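# Six arms lift the marquee roof down onto the table

## Task

Lift the marquee's roof clear of its four posts and set it down low on the tabletop. Then open the grippers and pull the arms away, so that the roof stays there by itself with no robot holding it. Nothing else on the table should be shifted, tilted or knocked over.

## Robot and tools

Robots and layout: six identical i2rt Big YAM arms, named arm1 to arm6. Each has six joints, a two-finger gripper and a wrist camera. All are mounted on the tabletop at z=+0.72 m in the shared scene frame. That frame has its origin on the floor and +z pointing up. Headings are counter-clockwise from +x. arm1 sits at x=+0.29 y=+0.65 facing -102. arm2 is at x=-0.22 y=+0.65 facing -85. arm3 is at x=-0.31 y=-0.65 facing +99. arm4 is at x=+0.24 y=-0.65 facing +83. arm5 is at x=-0.70 y=-0.07 facing +8. arm6 is at x=+0.70 y=+0.08 facing +166. Arms 1 and 2 are on the +y side, arms 3 and 4 on the -y side, and arm5 and arm6 sit at the -x and +x ends. The hand can reach roughly 1.0 m out from the joint 1 axis. Two fixed room cameras, cam_high and cam_low, also watch the table.

Joints: every value is an absolute target, not an offset, given in radians or metres. The tolerance for 'done' follows each range.
- joint1_rad, -2.879 to 2.879, ±0.045. Turns the arm about its foot; positive is counter-clockwise seen from above. At 0 the arm extends along its foot's heading.
- joint2_rad, 0 to 3.141, ±0.14. Shoulder. At 0 the upper arm lies back, about level; increasing it raises the arm and brings it forward.
- joint3_rad, 0 to 3.019, ±0.09. Elbow. At 0 the forearm is folded onto the upper arm; increasing it straightens the arm.
- joint4_rad, -1.692 to 1.57, ±0.055. Hand pitch; positive tilts the fingers up.
- joint5_rad, -1.57 to 1.57, ±0.03. Sideways hand swing; positive goes to the arm's right.
- joint6_rad, -2.094 to 2.094, ±0.035. Hand roll; positive is clockwise when seen from behind the hand.
- gripper_m, 0 to 0.093, ±0.003. Gap between the fingertips, in metres. Each finger pad can squeeze with about 50 to 62 N, and some grippers manage less.
Each joint moves at its own speed, so the hand can sweep a wide arc between two postures. The hand point lies midway between the fingertips. Its z axis runs along the fingers, and the fingers close along its y axis.

execute_actions: the argument "actions" is a list holding one action, or nothing at all. An empty list just reports state and images. The action is an object keyed by arm name ("arm1" to "arm6"). Each arm gets its own object with a "joints" dict mapping joint names to absolute targets. You can list any subset of joints and arms. All named motions begin together but may finish at different moments. A joint or arm you leave out may keep driving toward its previous target. An unknown key or an out-of-range number rejects the whole call, and nothing moves. The optional "cameras" list picks images from arm1_cam_wrist … arm6_cam_wrist, cam_high, cam_low or "all". Omitted, null or ["all"] returns every camera, and [] returns none. The "pictures" line gives the order of the images.

wait: "seconds" from 0 to 10. Nothing new is commanded while it runs. It returns the same report as an empty action.

zoom_image: "camera" plus "region" [x0, y0, x1, y1]. The region is in pixels of that camera's latest full image, with the origin at the top-left. It can be at most 504 by 504. Images are 896x504.

finished_scene: "scene" is the number of the current scene. It ends that scene for good, so call it only once the roof rests on the table unheld and the arms are clear.

Reading results: joint_positions gives the current angles. joint_status says how each commanded motion ended. "off_target" means the joint stopped short and may still be pushing. "contact_stop" and "time_out" make the joint hold where it stopped. After a time_out it may instead keep a nearby target and go on pushing, and on_its_own will list it. To relieve that push, command the joint to its reported position. "joint command not followed", usually with a "cause:" line, means the self/inter-arm collision check blocked that arm's joint targets. Those joints then show "not_followed", while the gripper target still runs. The blocked targets may be retried on later actions, so send ones that pass. on_its_own covers what you did not command, and its "held at" is a target, not a position. A very small change from the current angle may not move a joint at all. Joint torques are the raw drive outputs, with per-arm offset, scale and noise, so they are not clean force readings. If a call's result reports a stop, the later motion, wait and finish calls in that same reply are skipped.

Cameras: the calibration gives K, distortion and T_world_to_cam (scene frame to camera) for each camera. The actual cameras may differ slightly. Wrist camera poses are computed from joint angles and inherit their errors. With joints 1 and 6 at 0 and the hand level, the wrist camera sits above the hand and looks toward the fingertips.

Cautions: the arms do not stop when they touch something and can press very hard. Two robots squeezing each other fails the task, and a hard collision can too. The clearance check misses fingers, gripper housings and wrist cameras, and it can react late. Sustained pushing or holding a load heats the motors. A MOTOR HOT line appears from 85 °C. At 100 °C an OVER-TEMPERATURE FAULT drops that whole arm, and its joints read "limit_stop_at_motor_heat"; resend the targets afterwards. Between calls the arms keep holding your last command. A joint carrying a load gradually sags. Avoid dropping, slamming or dragging the roof, and leave the posts and other items alone. Knocking any rigid object out of the work area fails the task. Loose objects may occasionally be nudged by outside disturbances.

Each tool is called as a command line: name --argument value for each argument, lists and objects as JSON in quotes; but a table of rows of numbers goes row by row, as --pt "numbers of a row", without its own name.

## Session

execute_actions --actions '[]'

Scene clock: 0.00 s.
Joint torques (N m, as the arm reports them, + toward a larger angle): no reading
Motor temperatures (°C, as the motors report them): arm1=[26 25 26 25 26 27] | arm2=[25 24 26 25 23 25] | arm3=[26 27 27 25 25 26] | arm4=[24 26 24 24 25 27] | arm5=[26 25 24 26 25 24] | arm6=[26 26 26 27 26 26]
arm1.joint_positions: joint1_rad=+0.246 joint2_rad=+0.433 joint3_rad=+0.565 joint4_rad=-1.250 joint5_rad=+0.216 joint6_rad=-0.388 gripper_m=+0.094
arm1.joint_status: not commanded
arm1.hand: x=+0.2673 y=+0.4558 z=+0.9848 quat_wxyz=(-0.044, -0.530, -0.812, +0.240) (m; scene frame)
arm2.joint_positions: joint1_rad=-0.352 joint2_rad=+0.510 joint3_rad=+0.407 joint4_rad=-0.998 joint5_rad=-0.252 joint6_rad=+0.285 gripper_m=+0.094
arm2.joint_status: not commanded
arm2.hand: x=-0.2439 y=+0.4339 z=+0.8994 quat_wxyz=(-0.249, -0.838, -0.479, +0.079) (m; scene frame)
arm3.joint_positions: joint1_rad=+0.117 joint2_rad=+0.339 joint3_rad=+0.667 joint4_rad=-1.399 joint5_rad=+0.297 joint6_rad=+0.502 gripper_m=+0.094
arm3.joint_status: not commanded
arm3.hand: x=-0.3055 y=-0.4771 z=+1.0335 quat_wxyz=(-0.227, +0.566, -0.775, -0.164) (m; scene frame)
arm4.joint_positions: joint1_rad=-0.200 joint2_rad=+0.470 joint3_rad=+0.480 joint4_rad=-1.106 joint5_rad=-0.134 joint6_rad=-0.564 gripper_m=+0.095
arm4.joint_status: not commanded
arm4.hand: x=+0.2762 y=-0.4415 z=+0.8945 quat_wxyz=(-0.189, +0.788, -0.568, -0.146) (m; scene frame)
arm5.joint_positions: joint1_rad=+0.401 joint2_rad=+0.408 joint3_rad=+0.600 joint4_rad=-1.301 joint5_rad=+0.088 joint6_rad=+0.258 gripper_m=+0.094
arm5.joint_status: not commanded
arm5.hand: x=-0.5373 y=+0.0214 z=+0.9688 quat_wxyz=(-0.227, +0.148, -0.962, -0.047) (m; scene frame)
arm6.joint_positions: joint1_rad=-0.310 joint2_rad=+0.496 joint3_rad=+0.455 joint4_rad=-1.054 joint5_rad=-0.290 joint6_rad=-0.212 gripper_m=+0.095
arm6.joint_status: not commanded
arm6.hand: x=+0.4937 y=+0.1533 z=+0.8967 quat_wxyz=(+0.044, +0.954, -0.137, -0.265) (m; scene frame)
pictures: arm1_cam_wrist, arm2_cam_wrist, arm3_cam_wrist, arm4_cam_wrist, arm5_cam_wrist, arm6_cam_wrist, cam_high, cam_low
Images, in order (width x height): arm1_cam_wrist 896x504, arm2_cam_wrist 896x504, arm3_cam_wrist 896x504, arm4_cam_wrist 896x504, arm5_cam_wrist 896x504, arm6_cam_wrist 896x504, cam_high 896x504, cam_low 896x504.

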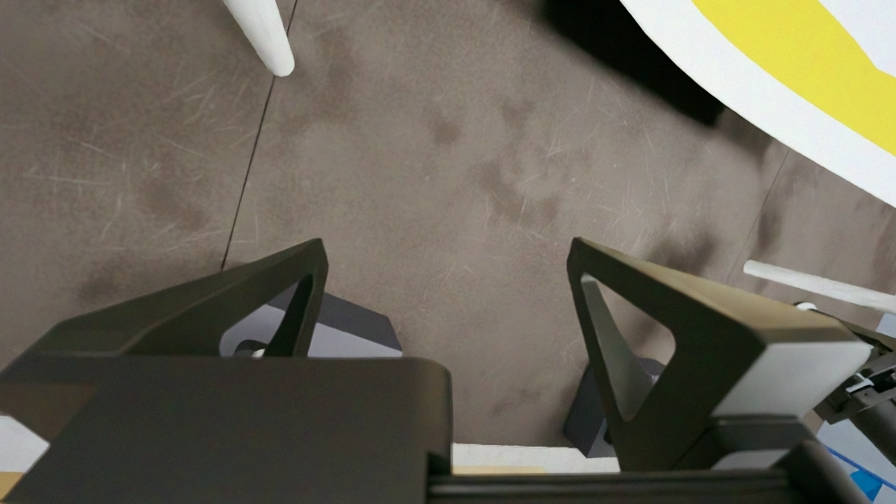

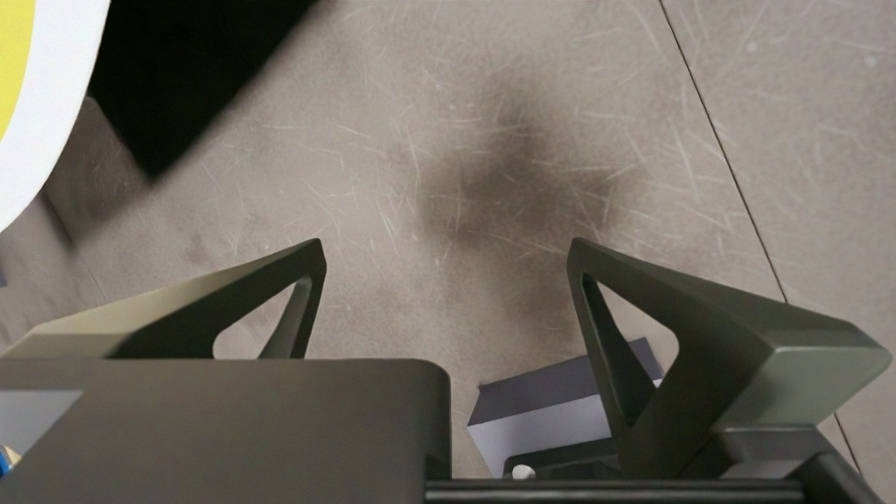

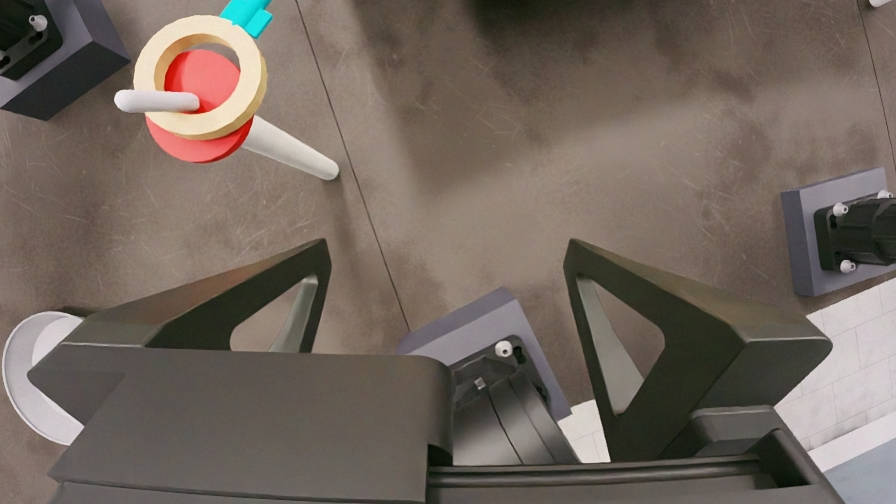

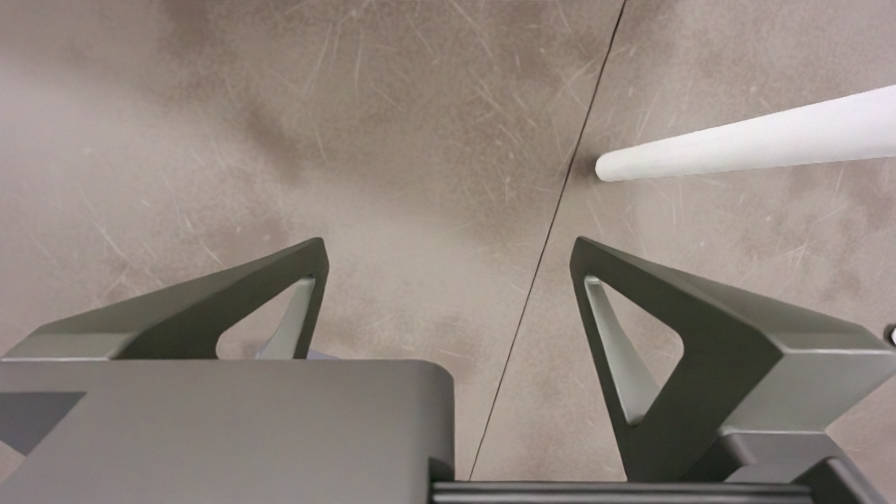

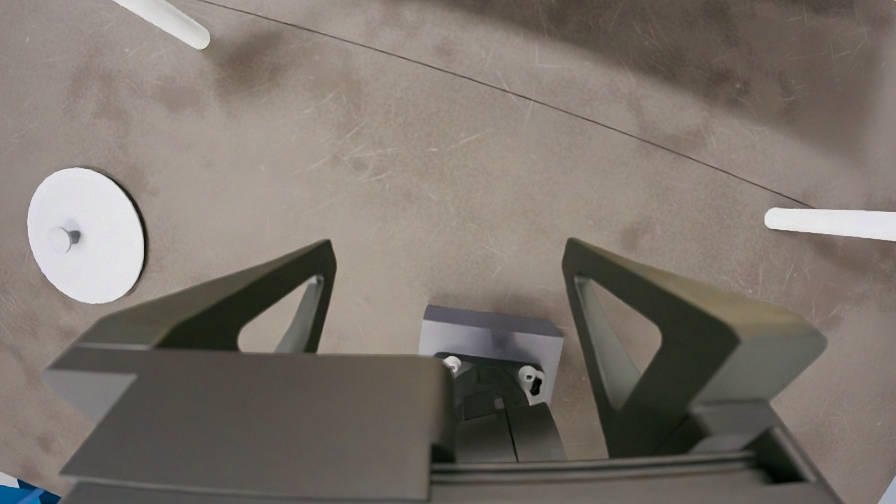

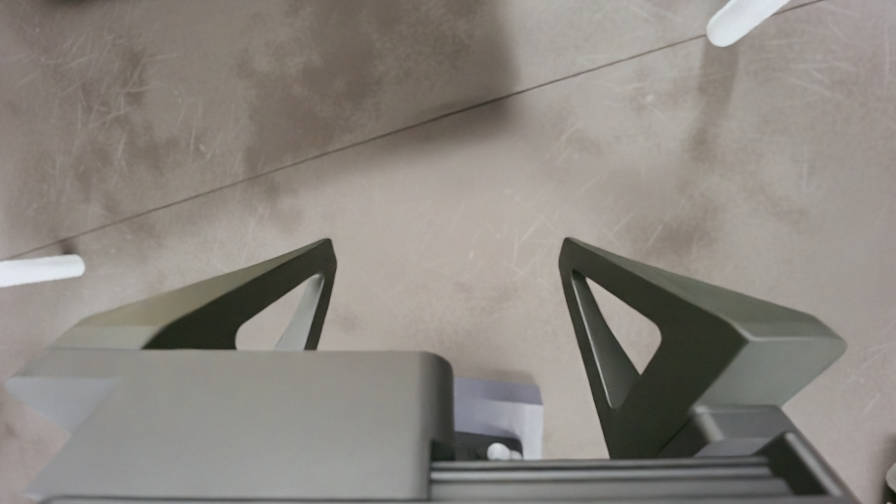

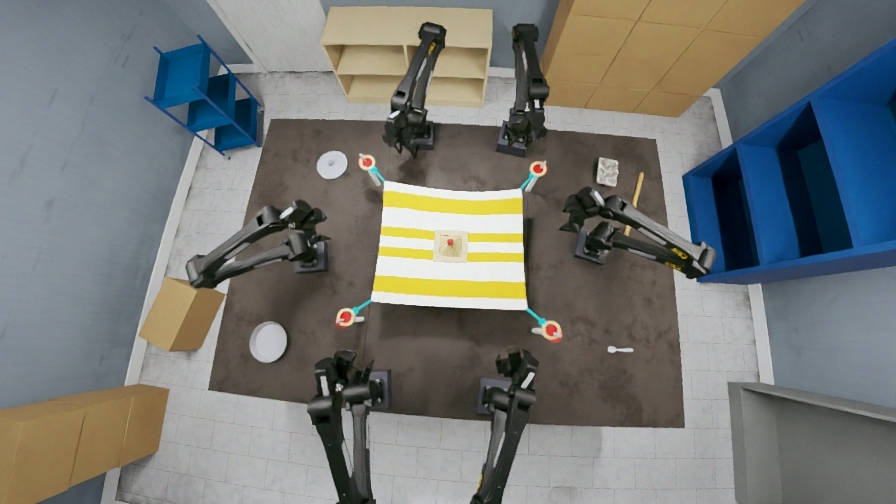

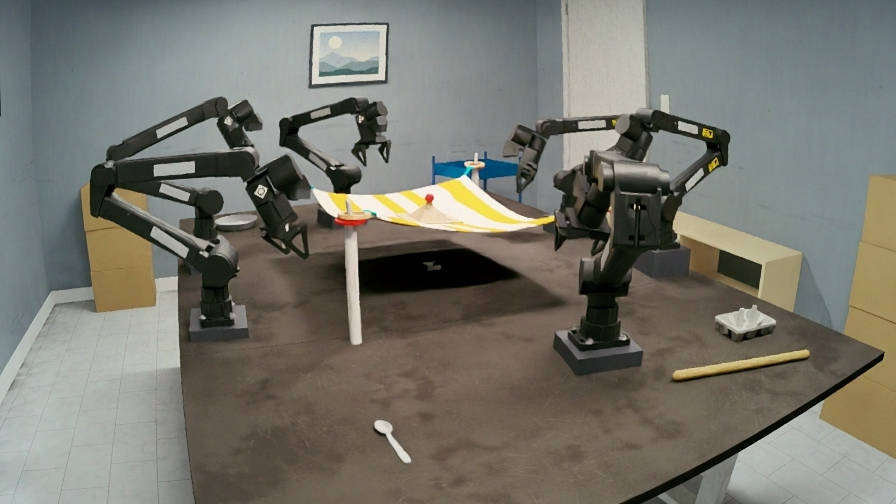

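zoom_image --camera "cam_high" --region '[310, 130, 590, 360]'

zoom_image --camera "cam_low" --region '[290, 130, 570, 360]'

Region (310, 130, 590, 360) of cam_high's 896x504 image, scaled by 1.800, with more detail than that image has; it fills the top 414 rows of this view, and the rest is white.

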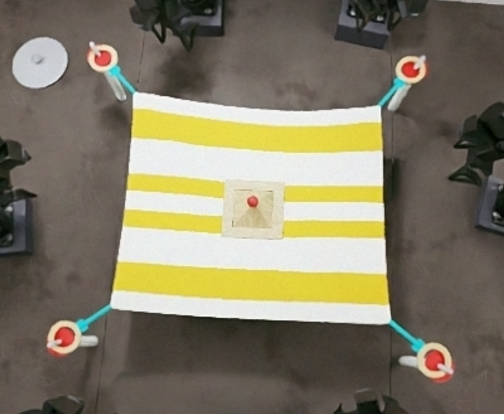

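Region (290, 130, 570, 360) of cam_low's 896x504 image, scaled by 1.800, with more detail than that image has; it fills the top 414 rows of this view, and the rest is white.

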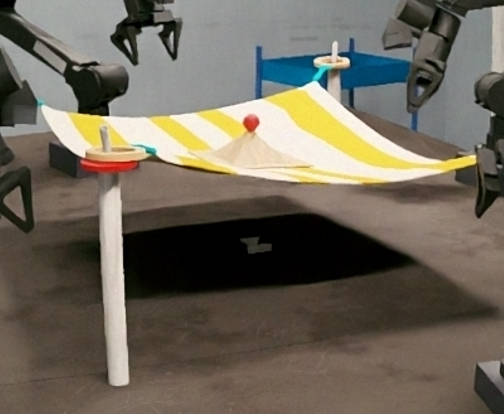

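execute_actions --actions '[{"arm1":{"joints":{"joint2_rad":0.9,"joint3_rad":1.3,"joint4_rad":-1.6,"joint5_rad":0}},"arm2":{"joints":{"joint2_rad":0.7,"joint3_rad":1.2,"joint4_rad":-1.4,"joint5_rad":0,"joint1_rad":-0.2}},"arm3":{"joints":{"joint2_rad":1.0,"joint3_rad":1.3,"joint4_rad":-1.65,"joint5_rad":0,"joint1_rad":0.03}},"arm4":{"joints":{"joint2_rad":0.7,"joint3_rad":1.1,"joint4_rad":-1.6,"joint5_rad":0}},"arm5":{"joints":{"joint1_rad":0,"joint2_rad":0.1,"joint3_rad":0.6,"joint4_rad":-1.0,"joint5_rad":0}},"arm6":{"joints":{"joint1_rad":0.2,"joint2_rad":0.1,"joint3_rad":0.4,"joint4_rad":-1.6,"joint5_rad":0}}}]' --cameras '["cam_low"]'

Scene clock: 37.23 s.
Joint torques (N m, as the arm reports them, + toward a larger angle): arm1=[ 0.   -4.75 13.68  0.94 -0.27  0.04] | arm2=[ 1.58  2.15 10.81  0.58  0.2   0.05] | arm3=[ 1.01 -4.56 12.28  0.01 -0.16  0.01] | arm4=[ 0.69  0.23 13.56  0.68  0.03  0.04] | arm5=[ 0.9   3.97  8.99  2.48 -0.11  0.02] | arm6=[-0.6   4.06  8.1   1.32  0.   -0.03]
Motor temperatures (°C, as the motors report them): arm1=[26 25 31 25 26 27] | arm2=[25 24 32 26 23 25] | arm3=[26 27 32 25 25 26] | arm4=[24 26 30 24 25 27] | arm5=[26 26 30 26 25 24] | arm6=[26 26 32 27 26 26]
arm1.joint_positions: joint1_rad=+0.246 joint2_rad=+0.900 joint3_rad=+1.263 joint4_rad=-1.592 joint5_rad=+0.004 joint6_rad=-0.388 gripper_m=+0.094
arm1.joint_status: all done
arm1.hand: x=+0.3103 y=+0.3694 z=+1.1738 quat_wxyz=(-0.096, -0.519, -0.838, +0.136) (m; scene frame)
arm2.joint_positions: joint1_rad=-0.206 joint2_rad=+0.696 joint3_rad=+1.149 joint4_rad=-1.390 joint5_rad=-0.002 joint6_rad=+0.285 gripper_m=+0.094
arm2.joint_status: all done
arm2.hand: x=-0.2625 y=+0.3894 z=+1.1730 quat_wxyz=(-0.234, -0.804, -0.507, +0.205) (m; scene frame)
arm3.joint_positions: joint1_rad=+0.033 joint2_rad=+1.002 joint3_rad=+1.238 joint4_rad=-1.636 joint5_rad=+0.003 joint6_rad=+0.502 gripper_m=+0.094
arm3.joint_status: all done
arm3.hand: x=-0.3636 y=-0.3633 z=+1.1311 quat_wxyz=(-0.038, +0.584, -0.808, -0.071) (m; scene frame)
arm4.joint_positions: joint1_rad=-0.200 joint2_rad=+0.699 joint3_rad=+1.064 joint4_rad=-1.585 joint5_rad=-0.003 joint6_rad=-0.564 gripper_m=+0.095
arm4.joint_status: all done
arm4.hand: x=+0.3018 y=-0.4378 z=+1.0768 quat_wxyz=(-0.156, +0.790, -0.589, -0.065) (m; scene frame)
arm5.joint_positions: joint1_rad=+0.007 joint2_rad=+0.103 joint3_rad=+0.600 joint4_rad=-1.018 joint5_rad=+0.004 joint6_rad=+0.258 gripper_m=+0.094
arm5.joint_status: all done
arm5.hand: x=-0.5031 y=-0.0297 z=+1.0698 quat_wxyz=(-0.491, -0.028, -0.865, -0.103) (m; scene frame)
arm6.joint_positions: joint1_rad=-0.004 joint2_rad=+0.206 joint3_rad=+0.383 joint4_rad=-1.353 joint5_rad=-0.032 joint6_rad=-0.212 gripper_m=+0.095
arm6.joint_status: joint1_rad time_out (moved +0.306 of +0.510); joint4_rad time_out (moved -0.299 of -0.546); joint5_rad time_out (moved +0.258 of +0.290); the others done
arm6.on_its_own: joint1_rad is held at -0.009, not at your +0.200, since a time_out; joint4_rad is held at -1.338, not at your -1.600, since a time_out; joint5_rad is held at -0.032, not at your +0.000, since a time_out
arm6.hand: x=+0.5669 y=+0.1107 z=+0.8698 quat_wxyz=(-0.027, +0.981, -0.021, -0.190) (m; scene frame)
pictures: cam_low
joint command not followed: on one or more control steps a check withheld the commanded joint targets of the arm6 arm, and it was not sent them on those steps.
cause: the commanded joint targets would bring two parts of the arm too close to each other (its upper arm (the part past joint 2) and its fingers); next, command targets that bring no two parts of the arm closer together.
Images, in order (width x height): cam_low 896x504.

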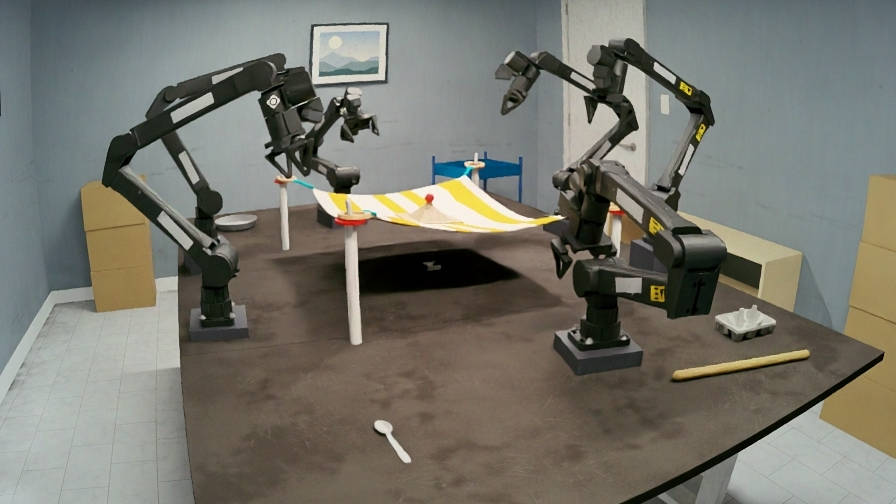

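execute_actions --actions '[{"arm1":{"joints":{"joint1_rad":0.27,"joint2_rad":1.187,"joint3_rad":1.25,"joint4_rad":-1.6,"joint6_rad":0.75}},"arm2":{"joints":{"joint2_rad":1.36,"joint3_rad":1.47,"joint4_rad":-1.63,"joint6_rad":-1.12,"joint1_rad":-0.473}},"arm3":{"joints":{"joint2_rad":1.26,"joint3_rad":1.33,"joint4_rad":-1.59,"joint6_rad":1.15}},"arm4":{"joints":{"joint1_rad":-0.274,"joint2_rad":1.327,"joint3_rad":1.52,"joint4_rad":-1.69,"joint6_rad":-1.27}},"arm6":{"joints":{"joint1_rad":0.1,"joint2_rad":0.2,"joint3_rad":0.6,"joint4_rad":-1.2,"joint5_rad":0}}}]' --cameras '["arm1_cam_wrist","arm2_cam_wrist","arm3_cam_wrist","arm4_cam_wrist","cam_low"]'

Scene clock: 70.67 s.
Joint torques (N m, as the arm reports them, + toward a larger angle): arm1=[ 1.02 -9.79 11.04  0.47 -0.15  0.11] | arm2=[ 0.88 -7.67  9.4  -0.57  0.02 -0.08] | arm3=[ 0.86 -9.87 10.39  0.76 -0.11  0.12] | arm4=[  0.14 -12.08  14.03   0.18  -0.06  -0.06] | arm5=[ 0.92  3.94  8.99  2.48 -0.11  0.02] | arm6=[ 0.31  2.71  9.89  1.97  0.1  -0.03]
Motor temperatures (°C, as the motors report them): arm1=[26 25 33 25 26 27] | arm2=[25 24 34 25 23 25] | arm3=[26 27 35 25 25 26] | arm4=[24 26 31 24 25 27] | arm5=[26 26 29 27 25 24] | arm6=[26 26 31 27 26 26]
arm1.joint_positions: joint1_rad=+0.257 joint2_rad=+1.192 joint3_rad=+1.244 joint4_rad=-1.595 joint5_rad=+0.003 joint6_rad=+0.740 gripper_m=+0.094
arm1.joint_status: all done
arm1.hand: x=+0.3180 y=+0.3162 z=+1.0815 quat_wxyz=(-0.009, -0.897, -0.442, +0.006) (m; scene frame)
arm2.joint_positions: joint1_rad=-0.469 joint2_rad=+1.371 joint3_rad=+1.439 joint4_rad=-1.620 joint5_rad=-0.001 joint6_rad=-1.104 gripper_m=+0.094
arm2.joint_status: all done
arm2.hand: x=-0.3846 y=+0.2866 z=+1.0736 quat_wxyz=(-0.001, -0.431, -0.902, +0.009) (m; scene frame)
arm3.joint_positions: joint1_rad=+0.033 joint2_rad=+1.279 joint3_rad=+1.294 joint4_rad=-1.600 joint5_rad=+0.002 joint6_rad=+1.137 gripper_m=+0.094
arm3.joint_status: all done
arm3.hand: x=-0.3756 y=-0.2971 z=+1.0696 quat_wxyz=(-0.002, +0.303, -0.953, +0.013) (m; scene frame)
arm4.joint_positions: joint1_rad=-0.267 joint2_rad=+1.336 joint3_rad=+1.477 joint4_rad=-1.678 joint5_rad=-0.003 joint6_rad=-1.263 gripper_m=+0.095
arm4.joint_status: all done
arm4.hand: x=+0.3722 y=-0.2827 z=+1.0653 quat_wxyz=(-0.010, +0.948, -0.319, -0.004) (m; scene frame)
arm5.joint_positions: joint1_rad=+0.007 joint2_rad=+0.103 joint3_rad=+0.600 joint4_rad=-1.018 joint5_rad=+0.004 joint6_rad=+0.258 gripper_m=+0.094
arm5.joint_status: not commanded
arm5.hand: x=-0.5031 y=-0.0297 z=+1.0698 quat_wxyz=(-0.491, -0.028, -0.865, -0.103) (m; scene frame)
arm6.joint_positions: joint1_rad=+0.098 joint2_rad=+0.206 joint3_rad=+0.568 joint4_rad=-1.219 joint5_rad=-0.003 joint6_rad=-0.212 gripper_m=+0.095
arm6.joint_status: all done
arm6.hand: x=+0.5173 y=+0.1102 z=+0.9784 quat_wxyz=(-0.060, +0.938, +0.025, -0.340) (m; scene frame)
pictures: arm1_cam_wrist, arm2_cam_wrist, arm3_cam_wrist, arm4_cam_wrist, cam_low
camera_calibration (this result's frames):
arm1_cam_wrist: T_world_to_cam=[[-0.798825, 0.601423, -0.0130182, 0.0728277], [0.491195, 0.664605, 0.563052, -0.96895], [0.347284, 0.443386, -0.826319, 0.7651], [0, 0, 0, 1]] pos_world=[0.268412, 0.260934, 1.17873]
arm2_cam_wrist: T_world_to_cam=[[-0.780268, -0.625161, 0.0188461, -0.139442], [-0.502581, 0.64464, 0.576065, -0.994552], [-0.372283, 0.440014, -0.817186, 0.731273], [0, 0, 0, 1]] pos_world=[-0.336404, 0.232185, 1.17314]
arm3_cam_wrist: T_world_to_cam=[[0.568725, -0.822317, 0.0186236, -0.0510587], [-0.667732, -0.448354, 0.594232, -1.01821], [-0.480297, -0.350391, -0.804078, 0.699501], [0, 0, 0, 1]] pos_world=[-0.314884, -0.253406, 1.16846]
arm4_cam_wrist: T_world_to_cam=[[0.604279, 0.796541, 0.0192237, -0.0217948], [0.638963, -0.498867, 0.58554, -0.998432], [0.475997, -0.341546, -0.810415, 0.715808], [0, 0, 0, 1]] pos_world=[0.310409, -0.236243, 1.16514]
Images, in order (width x height): arm1_cam_wrist 896x504, arm2_cam_wrist 896x504, arm3_cam_wrist 896x504, arm4_cam_wrist 896x504, cam_low 896x504.

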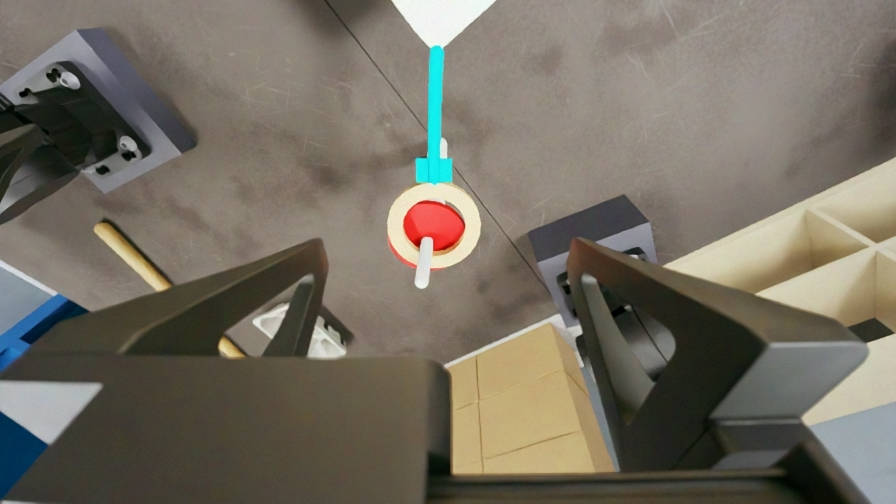

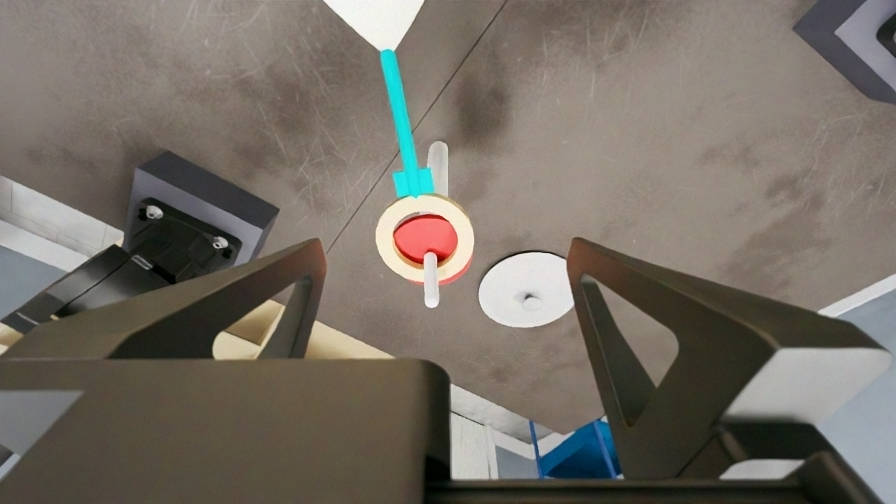

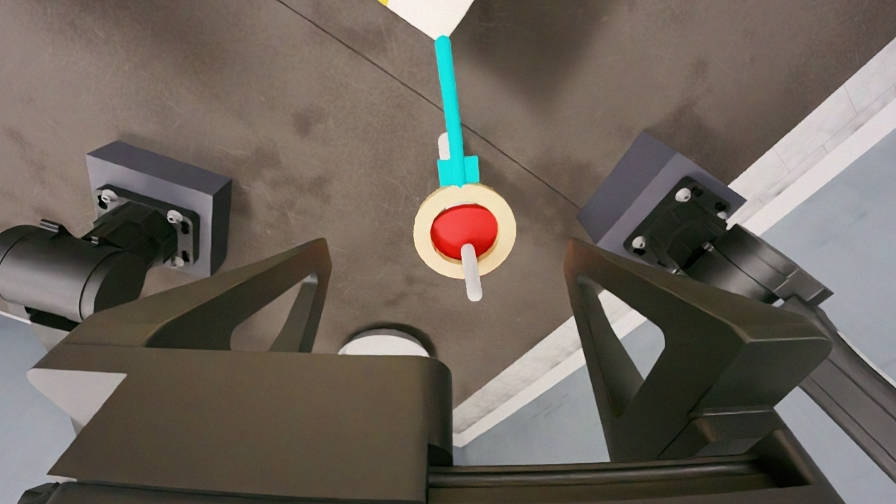

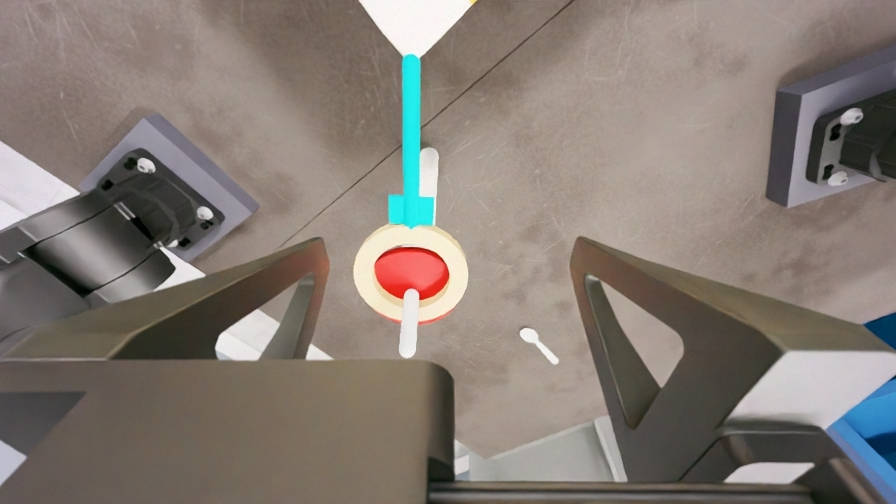

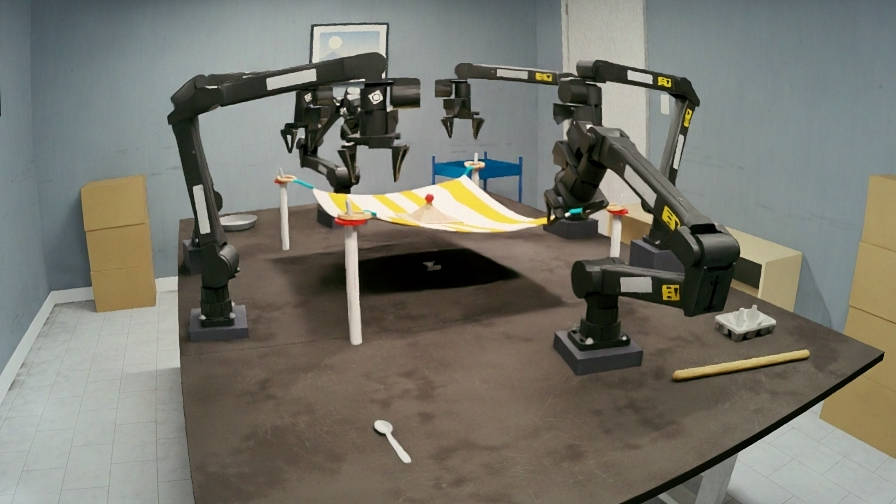

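execute_actions --actions '[{"arm1":{"joints":{"joint1_rad":0.29,"joint2_rad":1.263,"joint3_rad":0.96,"joint4_rad":-1.235}},"arm2":{"joints":{"joint2_rad":1.33,"joint3_rad":1.115,"joint4_rad":-1.308,"joint6_rad":-1.23,"joint1_rad":-0.483}},"arm3":{"joints":{"joint2_rad":1.29,"joint3_rad":1.035,"joint4_rad":-1.278,"joint6_rad":1.07}},"arm4":{"joints":{"joint1_rad":-0.283,"joint2_rad":1.285,"joint3_rad":1.265,"joint4_rad":-1.507}}}]' --cameras '["arm1_cam_wrist","arm2_cam_wrist","arm3_cam_wrist","arm4_cam_wrist","cam_low"]'

Scene clock: 91.97 s.
Joint torques (N m, as the arm reports them, + toward a larger angle): arm1=[  0.9  -10.2   10.28   0.97  -0.15   0.11] | arm2=[ 0.38 -6.9   7.86  0.36  0.02 -0.09] | arm3=[ 0.85 -7.05  8.33  1.02 -0.12 -0.13] | arm4=[-0.24 -9.75 10.37  1.17 -0.06 -0.06] | arm5=[ 0.91  3.93  9.    2.48 -0.11  0.02] | arm6=[-0.08  2.03  9.95  1.88  0.12 -0.03]
Motor temperatures (°C, as the motors report them): arm1=[26 26 32 25 26 27] | arm2=[25 24 33 25 23 25] | arm3=[26 28 34 25 25 26] | arm4=[24 26 32 24 25 27] | arm5=[26 26 29 27 25 24] | arm6=[26 26 33 27 26 26]
arm1.joint_positions: joint1_rad=+0.279 joint2_rad=+1.267 joint3_rad=+0.956 joint4_rad=-1.244 joint5_rad=+0.003 joint6_rad=+0.741 gripper_m=+0.094
arm1.joint_status: all done
arm1.hand: x=+0.3258 y=+0.3100 z=+0.9498 quat_wxyz=(-0.004, -0.892, -0.452, +0.004) (m; scene frame)
arm2.joint_positions: joint1_rad=-0.473 joint2_rad=+1.339 joint3_rad=+1.103 joint4_rad=-1.321 joint5_rad=-0.001 joint6_rad=-1.214 gripper_m=+0.094
arm2.joint_status: all done
arm2.hand: x=-0.3762 y=+0.3083 z=+0.9580 quat_wxyz=(-0.001, -0.382, -0.924, +0.007) (m; scene frame)
arm3.joint_positions: joint1_rad=+0.033 joint2_rad=+1.281 joint3_rad=+1.025 joint4_rad=-1.293 joint5_rad=+0.002 joint6_rad=+1.083 gripper_m=+0.094
arm3.joint_status: all done
arm3.hand: x=-0.3744 y=-0.3008 z=+0.9675 quat_wxyz=(-0.004, +0.329, -0.944, -0.005) (m; scene frame)
arm4.joint_positions: joint1_rad=-0.272 joint2_rad=+1.279 joint3_rad=+1.262 joint4_rad=-1.523 joint5_rad=-0.003 joint6_rad=-1.263 gripper_m=+0.095
arm4.joint_status: all done
arm4.hand: x=+0.3672 y=-0.3016 z=+1.0038 quat_wxyz=(-0.010, +0.947, -0.321, -0.004) (m; scene frame)
arm5.joint_positions: joint1_rad=+0.007 joint2_rad=+0.103 joint3_rad=+0.600 joint4_rad=-1.018 joint5_rad=+0.004 joint6_rad=+0.258 gripper_m=+0.094
arm5.joint_status: not commanded
arm5.hand: x=-0.5031 y=-0.0297 z=+1.0698 quat_wxyz=(-0.491, -0.028, -0.865, -0.103) (m; scene frame)
arm6.joint_positions: joint1_rad=+0.098 joint2_rad=+0.206 joint3_rad=+0.568 joint4_rad=-1.219 joint5_rad=-0.003 joint6_rad=-0.212 gripper_m=+0.095
arm6.joint_status: not commanded
arm6.hand: x=+0.5173 y=+0.1102 z=+0.9784 quat_wxyz=(-0.060, +0.938, +0.025, -0.340) (m; scene frame)
pictures: arm1_cam_wrist, arm2_cam_wrist, arm3_cam_wrist, arm4_cam_wrist, cam_low
camera_calibration (this result's frames):
arm1_cam_wrist: T_world_to_cam=[[-0.811494, 0.584333, -0.00572054, 0.0836437], [0.477488, 0.668693, 0.56996, -0.897882], [0.336872, 0.459788, -0.821652, 0.650197], [0, 0, 0, 1]] pos_world=[0.277571, 0.252579, 1.04647]
arm2_cam_wrist: T_world_to_cam=[[-0.708912, -0.705126, 0.0155371, -0.0624809], [-0.568644, 0.584451, 0.578844, -0.946642], [-0.417239, 0.401514, -0.81529, 0.623538], [0, 0, 0, 1]] pos_world=[-0.322431, 0.25885, 1.05729]
arm3_cam_wrist: T_world_to_cam=[[0.612268, -0.790523, -0.0141734, 0.00476313], [-0.637937, -0.50452, 0.581805, -0.95211], [-0.467081, -0.347179, -0.813205, 0.631395], [0, 0, 0, 1]] pos_world=[-0.31539, -0.257386, 1.06746]
arm4_cam_wrist: T_world_to_cam=[[0.608525, 0.793336, 0.0177597, -0.00355809], [0.636567, -0.501394, 0.585993, -0.96897], [0.473794, -0.345286, -0.810122, 0.661259], [0, 0, 0, 1]] pos_world=[0.305679, -0.254689, 1.10357]
Images, in order (width x height): arm1_cam_wrist 896x504, arm2_cam_wrist 896x504, arm3_cam_wrist 896x504, arm4_cam_wrist 896x504, cam_low 896x504.

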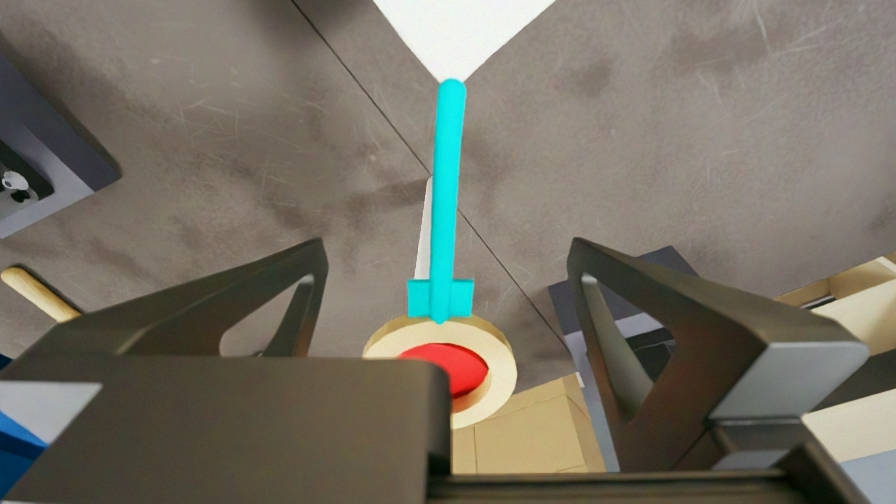

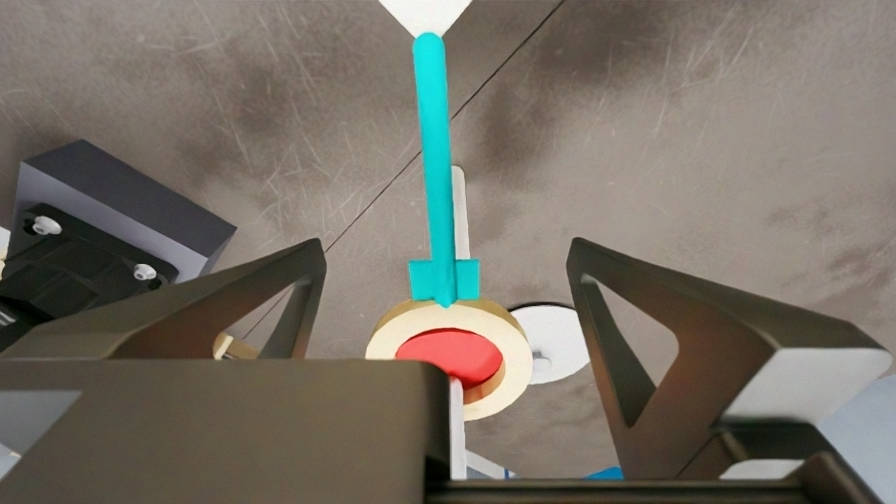

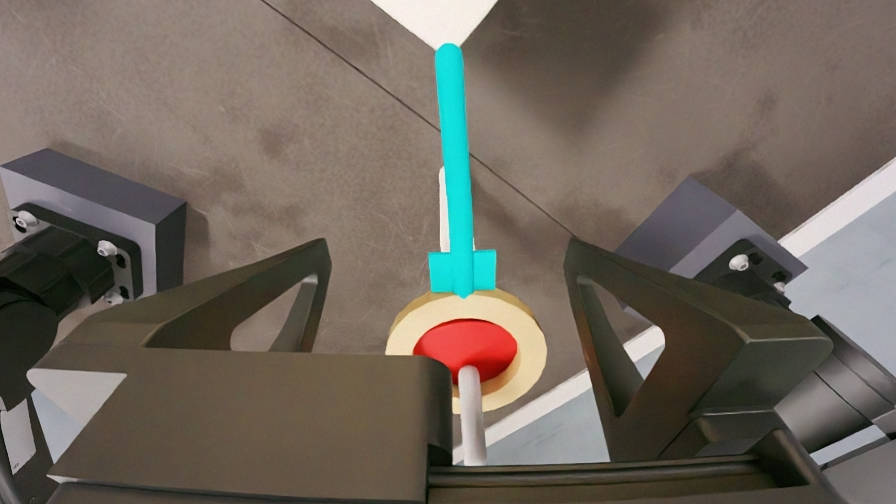

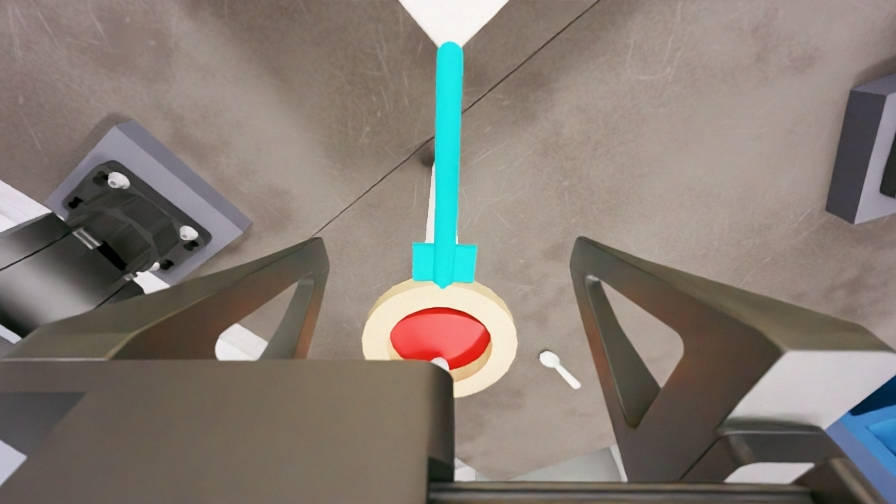

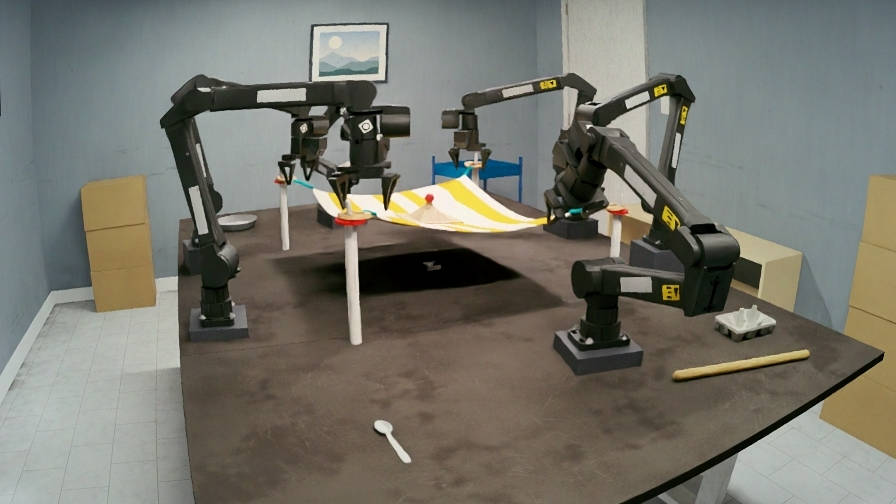

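execute_actions --actions '[{"arm1":{"joints":{"joint1_rad":0.32,"joint3_rad":0.916,"joint4_rad":-1.207}},"arm2":{"joints":{"joint3_rad":1.079,"joint4_rad":-1.268,"joint1_rad":-0.5}},"arm3":{"joints":{"joint3_rad":0.983,"joint4_rad":-1.228}},"arm4":{"joints":{"joint1_rad":-0.295,"joint3_rad":1.192,"joint4_rad":-1.44}}}]' --cameras '["arm1_cam_wrist","arm2_cam_wrist","arm3_cam_wrist","arm4_cam_wrist"]'

Scene clock: 102.17 s.
Joint torques (N m, as the arm reports them, + toward a larger angle): arm1=[  0.75 -10.43   9.58   0.95  -0.14   0.12] | arm2=[ 0.56 -6.53  7.3   0.41  0.02 -0.09] | arm3=[ 0.62 -7.43  7.84  1.05 -0.11 -0.1 ] | arm4=[-0.09 -9.21 10.11  1.17 -0.05 -0.06] | arm5=[ 0.95  3.95  8.99  2.49 -0.11  0.02] | arm6=[-0.37  2.36  9.93  1.66  0.14 -0.03]
Motor temperatures (°C, as the motors report them): arm1=[26 26 32 25 26 27] | arm2=[25 24 33 25 23 25] | arm3=[26 27 34 25 25 26] | arm4=[24 26 31 24 25 27] | arm5=[26 26 29 27 25 24] | arm6=[26 26 33 27 26 26]
arm1.joint_positions: joint1_rad=+0.310 joint2_rad=+1.267 joint3_rad=+0.918 joint4_rad=-1.216 joint5_rad=+0.003 joint6_rad=+0.741 gripper_m=+0.094
arm1.joint_status: all done
arm1.hand: x=+0.3356 y=+0.3186 z=+0.9359 quat_wxyz=(+0.001, -0.885, -0.466, +0.002) (m; scene frame)
arm2.joint_positions: joint1_rad=-0.493 joint2_rad=+1.339 joint3_rad=+1.075 joint4_rad=-1.282 joint5_rad=-0.001 joint6_rad=-1.215 gripper_m=+0.094
arm2.joint_status: all done
arm2.hand: x=-0.3830 y=+0.3114 z=+0.9476 quat_wxyz=(+0.000, -0.391, -0.920, +0.012) (m; scene frame)
arm3.joint_positions: joint1_rad=+0.033 joint2_rad=+1.281 joint3_rad=+0.976 joint4_rad=-1.244 joint5_rad=+0.002 joint6_rad=+1.083 gripper_m=+0.094
arm3.joint_status: all done
arm3.hand: x=-0.3734 y=-0.3057 z=+0.9498 quat_wxyz=(-0.004, +0.329, -0.944, -0.006) (m; scene frame)
arm4.joint_positions: joint1_rad=-0.285 joint2_rad=+1.279 joint3_rad=+1.192 joint4_rad=-1.456 joint5_rad=-0.003 joint6_rad=-1.263 gripper_m=+0.095
arm4.joint_status: all done
arm4.hand: x=+0.3706 y=-0.3057 z=+0.9767 quat_wxyz=(-0.008, +0.945, -0.327, -0.004) (m; scene frame)
arm5.joint_positions: joint1_rad=+0.007 joint2_rad=+0.103 joint3_rad=+0.600 joint4_rad=-1.018 joint5_rad=+0.004 joint6_rad=+0.258 gripper_m=+0.094
arm5.joint_status: not commanded
arm5.hand: x=-0.5031 y=-0.0297 z=+1.0698 quat_wxyz=(-0.491, -0.028, -0.865, -0.103) (m; scene frame)
arm6.joint_positions: joint1_rad=+0.098 joint2_rad=+0.206 joint3_rad=+0.568 joint4_rad=-1.219 joint5_rad=-0.003 joint6_rad=-0.212 gripper_m=+0.095
arm6.joint_status: not commanded
arm6.hand: x=+0.5173 y=+0.1102 z=+0.9784 quat_wxyz=(-0.060, +0.938, +0.025, -0.340) (m; scene frame)
pictures: arm1_cam_wrist, arm2_cam_wrist, arm3_cam_wrist, arm4_cam_wrist
camera_calibration (this result's frames):
arm1_cam_wrist: T_world_to_cam=[[-0.829585, 0.55838, 0.000748045, 0.0947266], [0.456579, 0.677567, 0.576575, -0.902371], [0.321441, 0.478659, -0.817044, 0.626373], [0, 0, 0, 1]] pos_world=[0.289246, 0.258704, 1.03199]
arm2_cam_wrist: T_world_to_cam=[[-0.722399, -0.690992, 0.025888, -0.0842885], [-0.554393, 0.601154, 0.575554, -0.942916], [-0.413266, 0.401428, -0.817354, 0.614488], [0, 0, 0, 1]] pos_world=[-0.329689, 0.261922, 1.04714]
arm3_cam_wrist: T_world_to_cam=[[0.612571, -0.79027, -0.0151857, 0.00117459], [-0.637623, -0.50542, 0.581367, -0.943385], [-0.467112, -0.346446, -0.8135, 0.616228], [0, 0, 0, 1]] pos_world=[-0.314396, -0.262388, 1.04977]
arm4_cam_wrist: T_world_to_cam=[[0.618763, 0.785451, 0.0141021, -0.00450753], [0.630732, -0.50742, 0.587113, -0.958084], [0.468304, -0.354389, -0.809382, 0.634828], [0, 0, 0, 1]] pos_world=[0.309792, -0.257635, 1.07639]
Images, in order (width x height): arm1_cam_wrist 896x504, arm2_cam_wrist 896x504, arm3_cam_wrist 896x504, arm4_cam_wrist 896x504.

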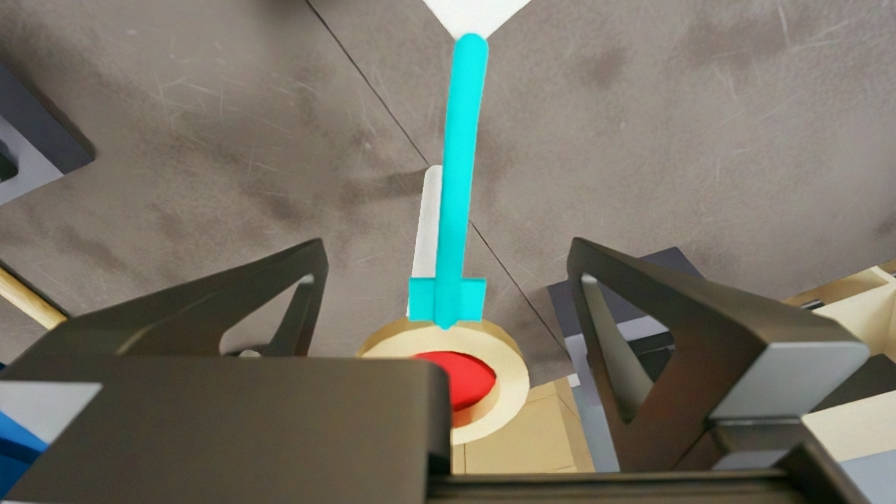

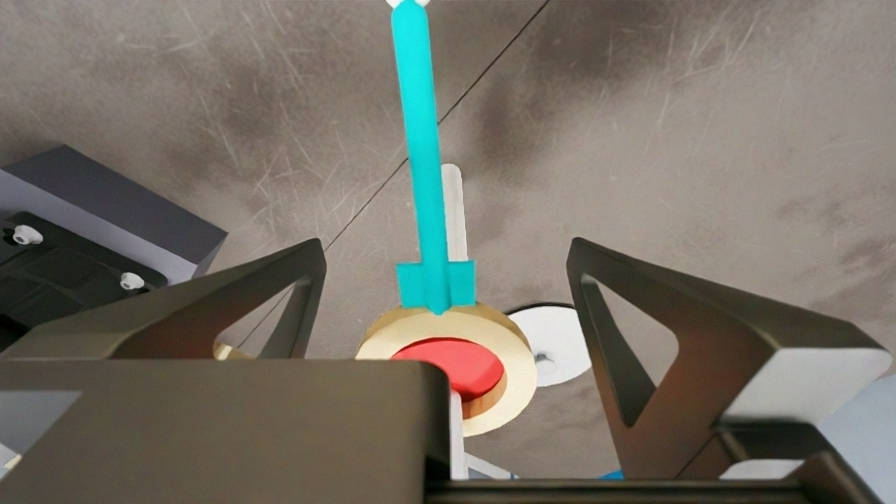

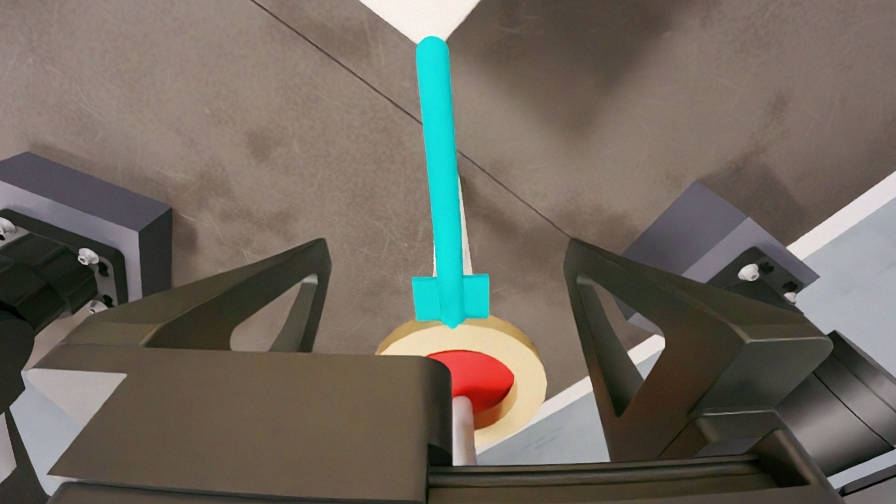

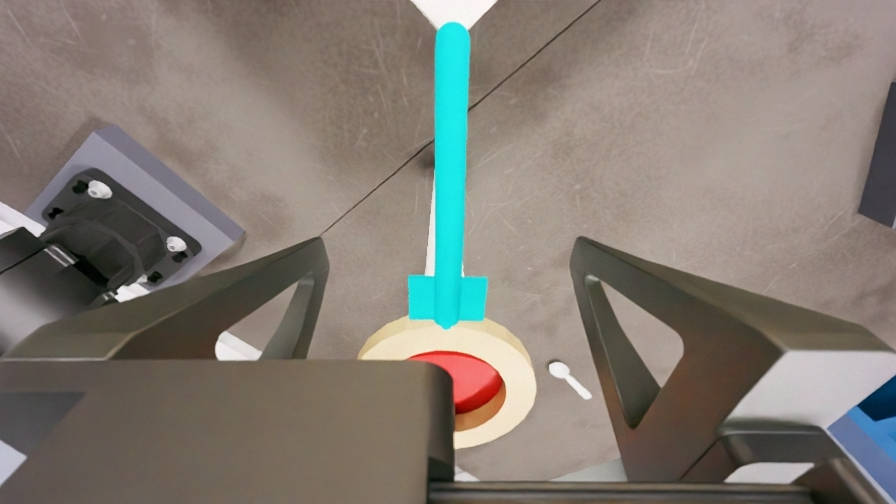

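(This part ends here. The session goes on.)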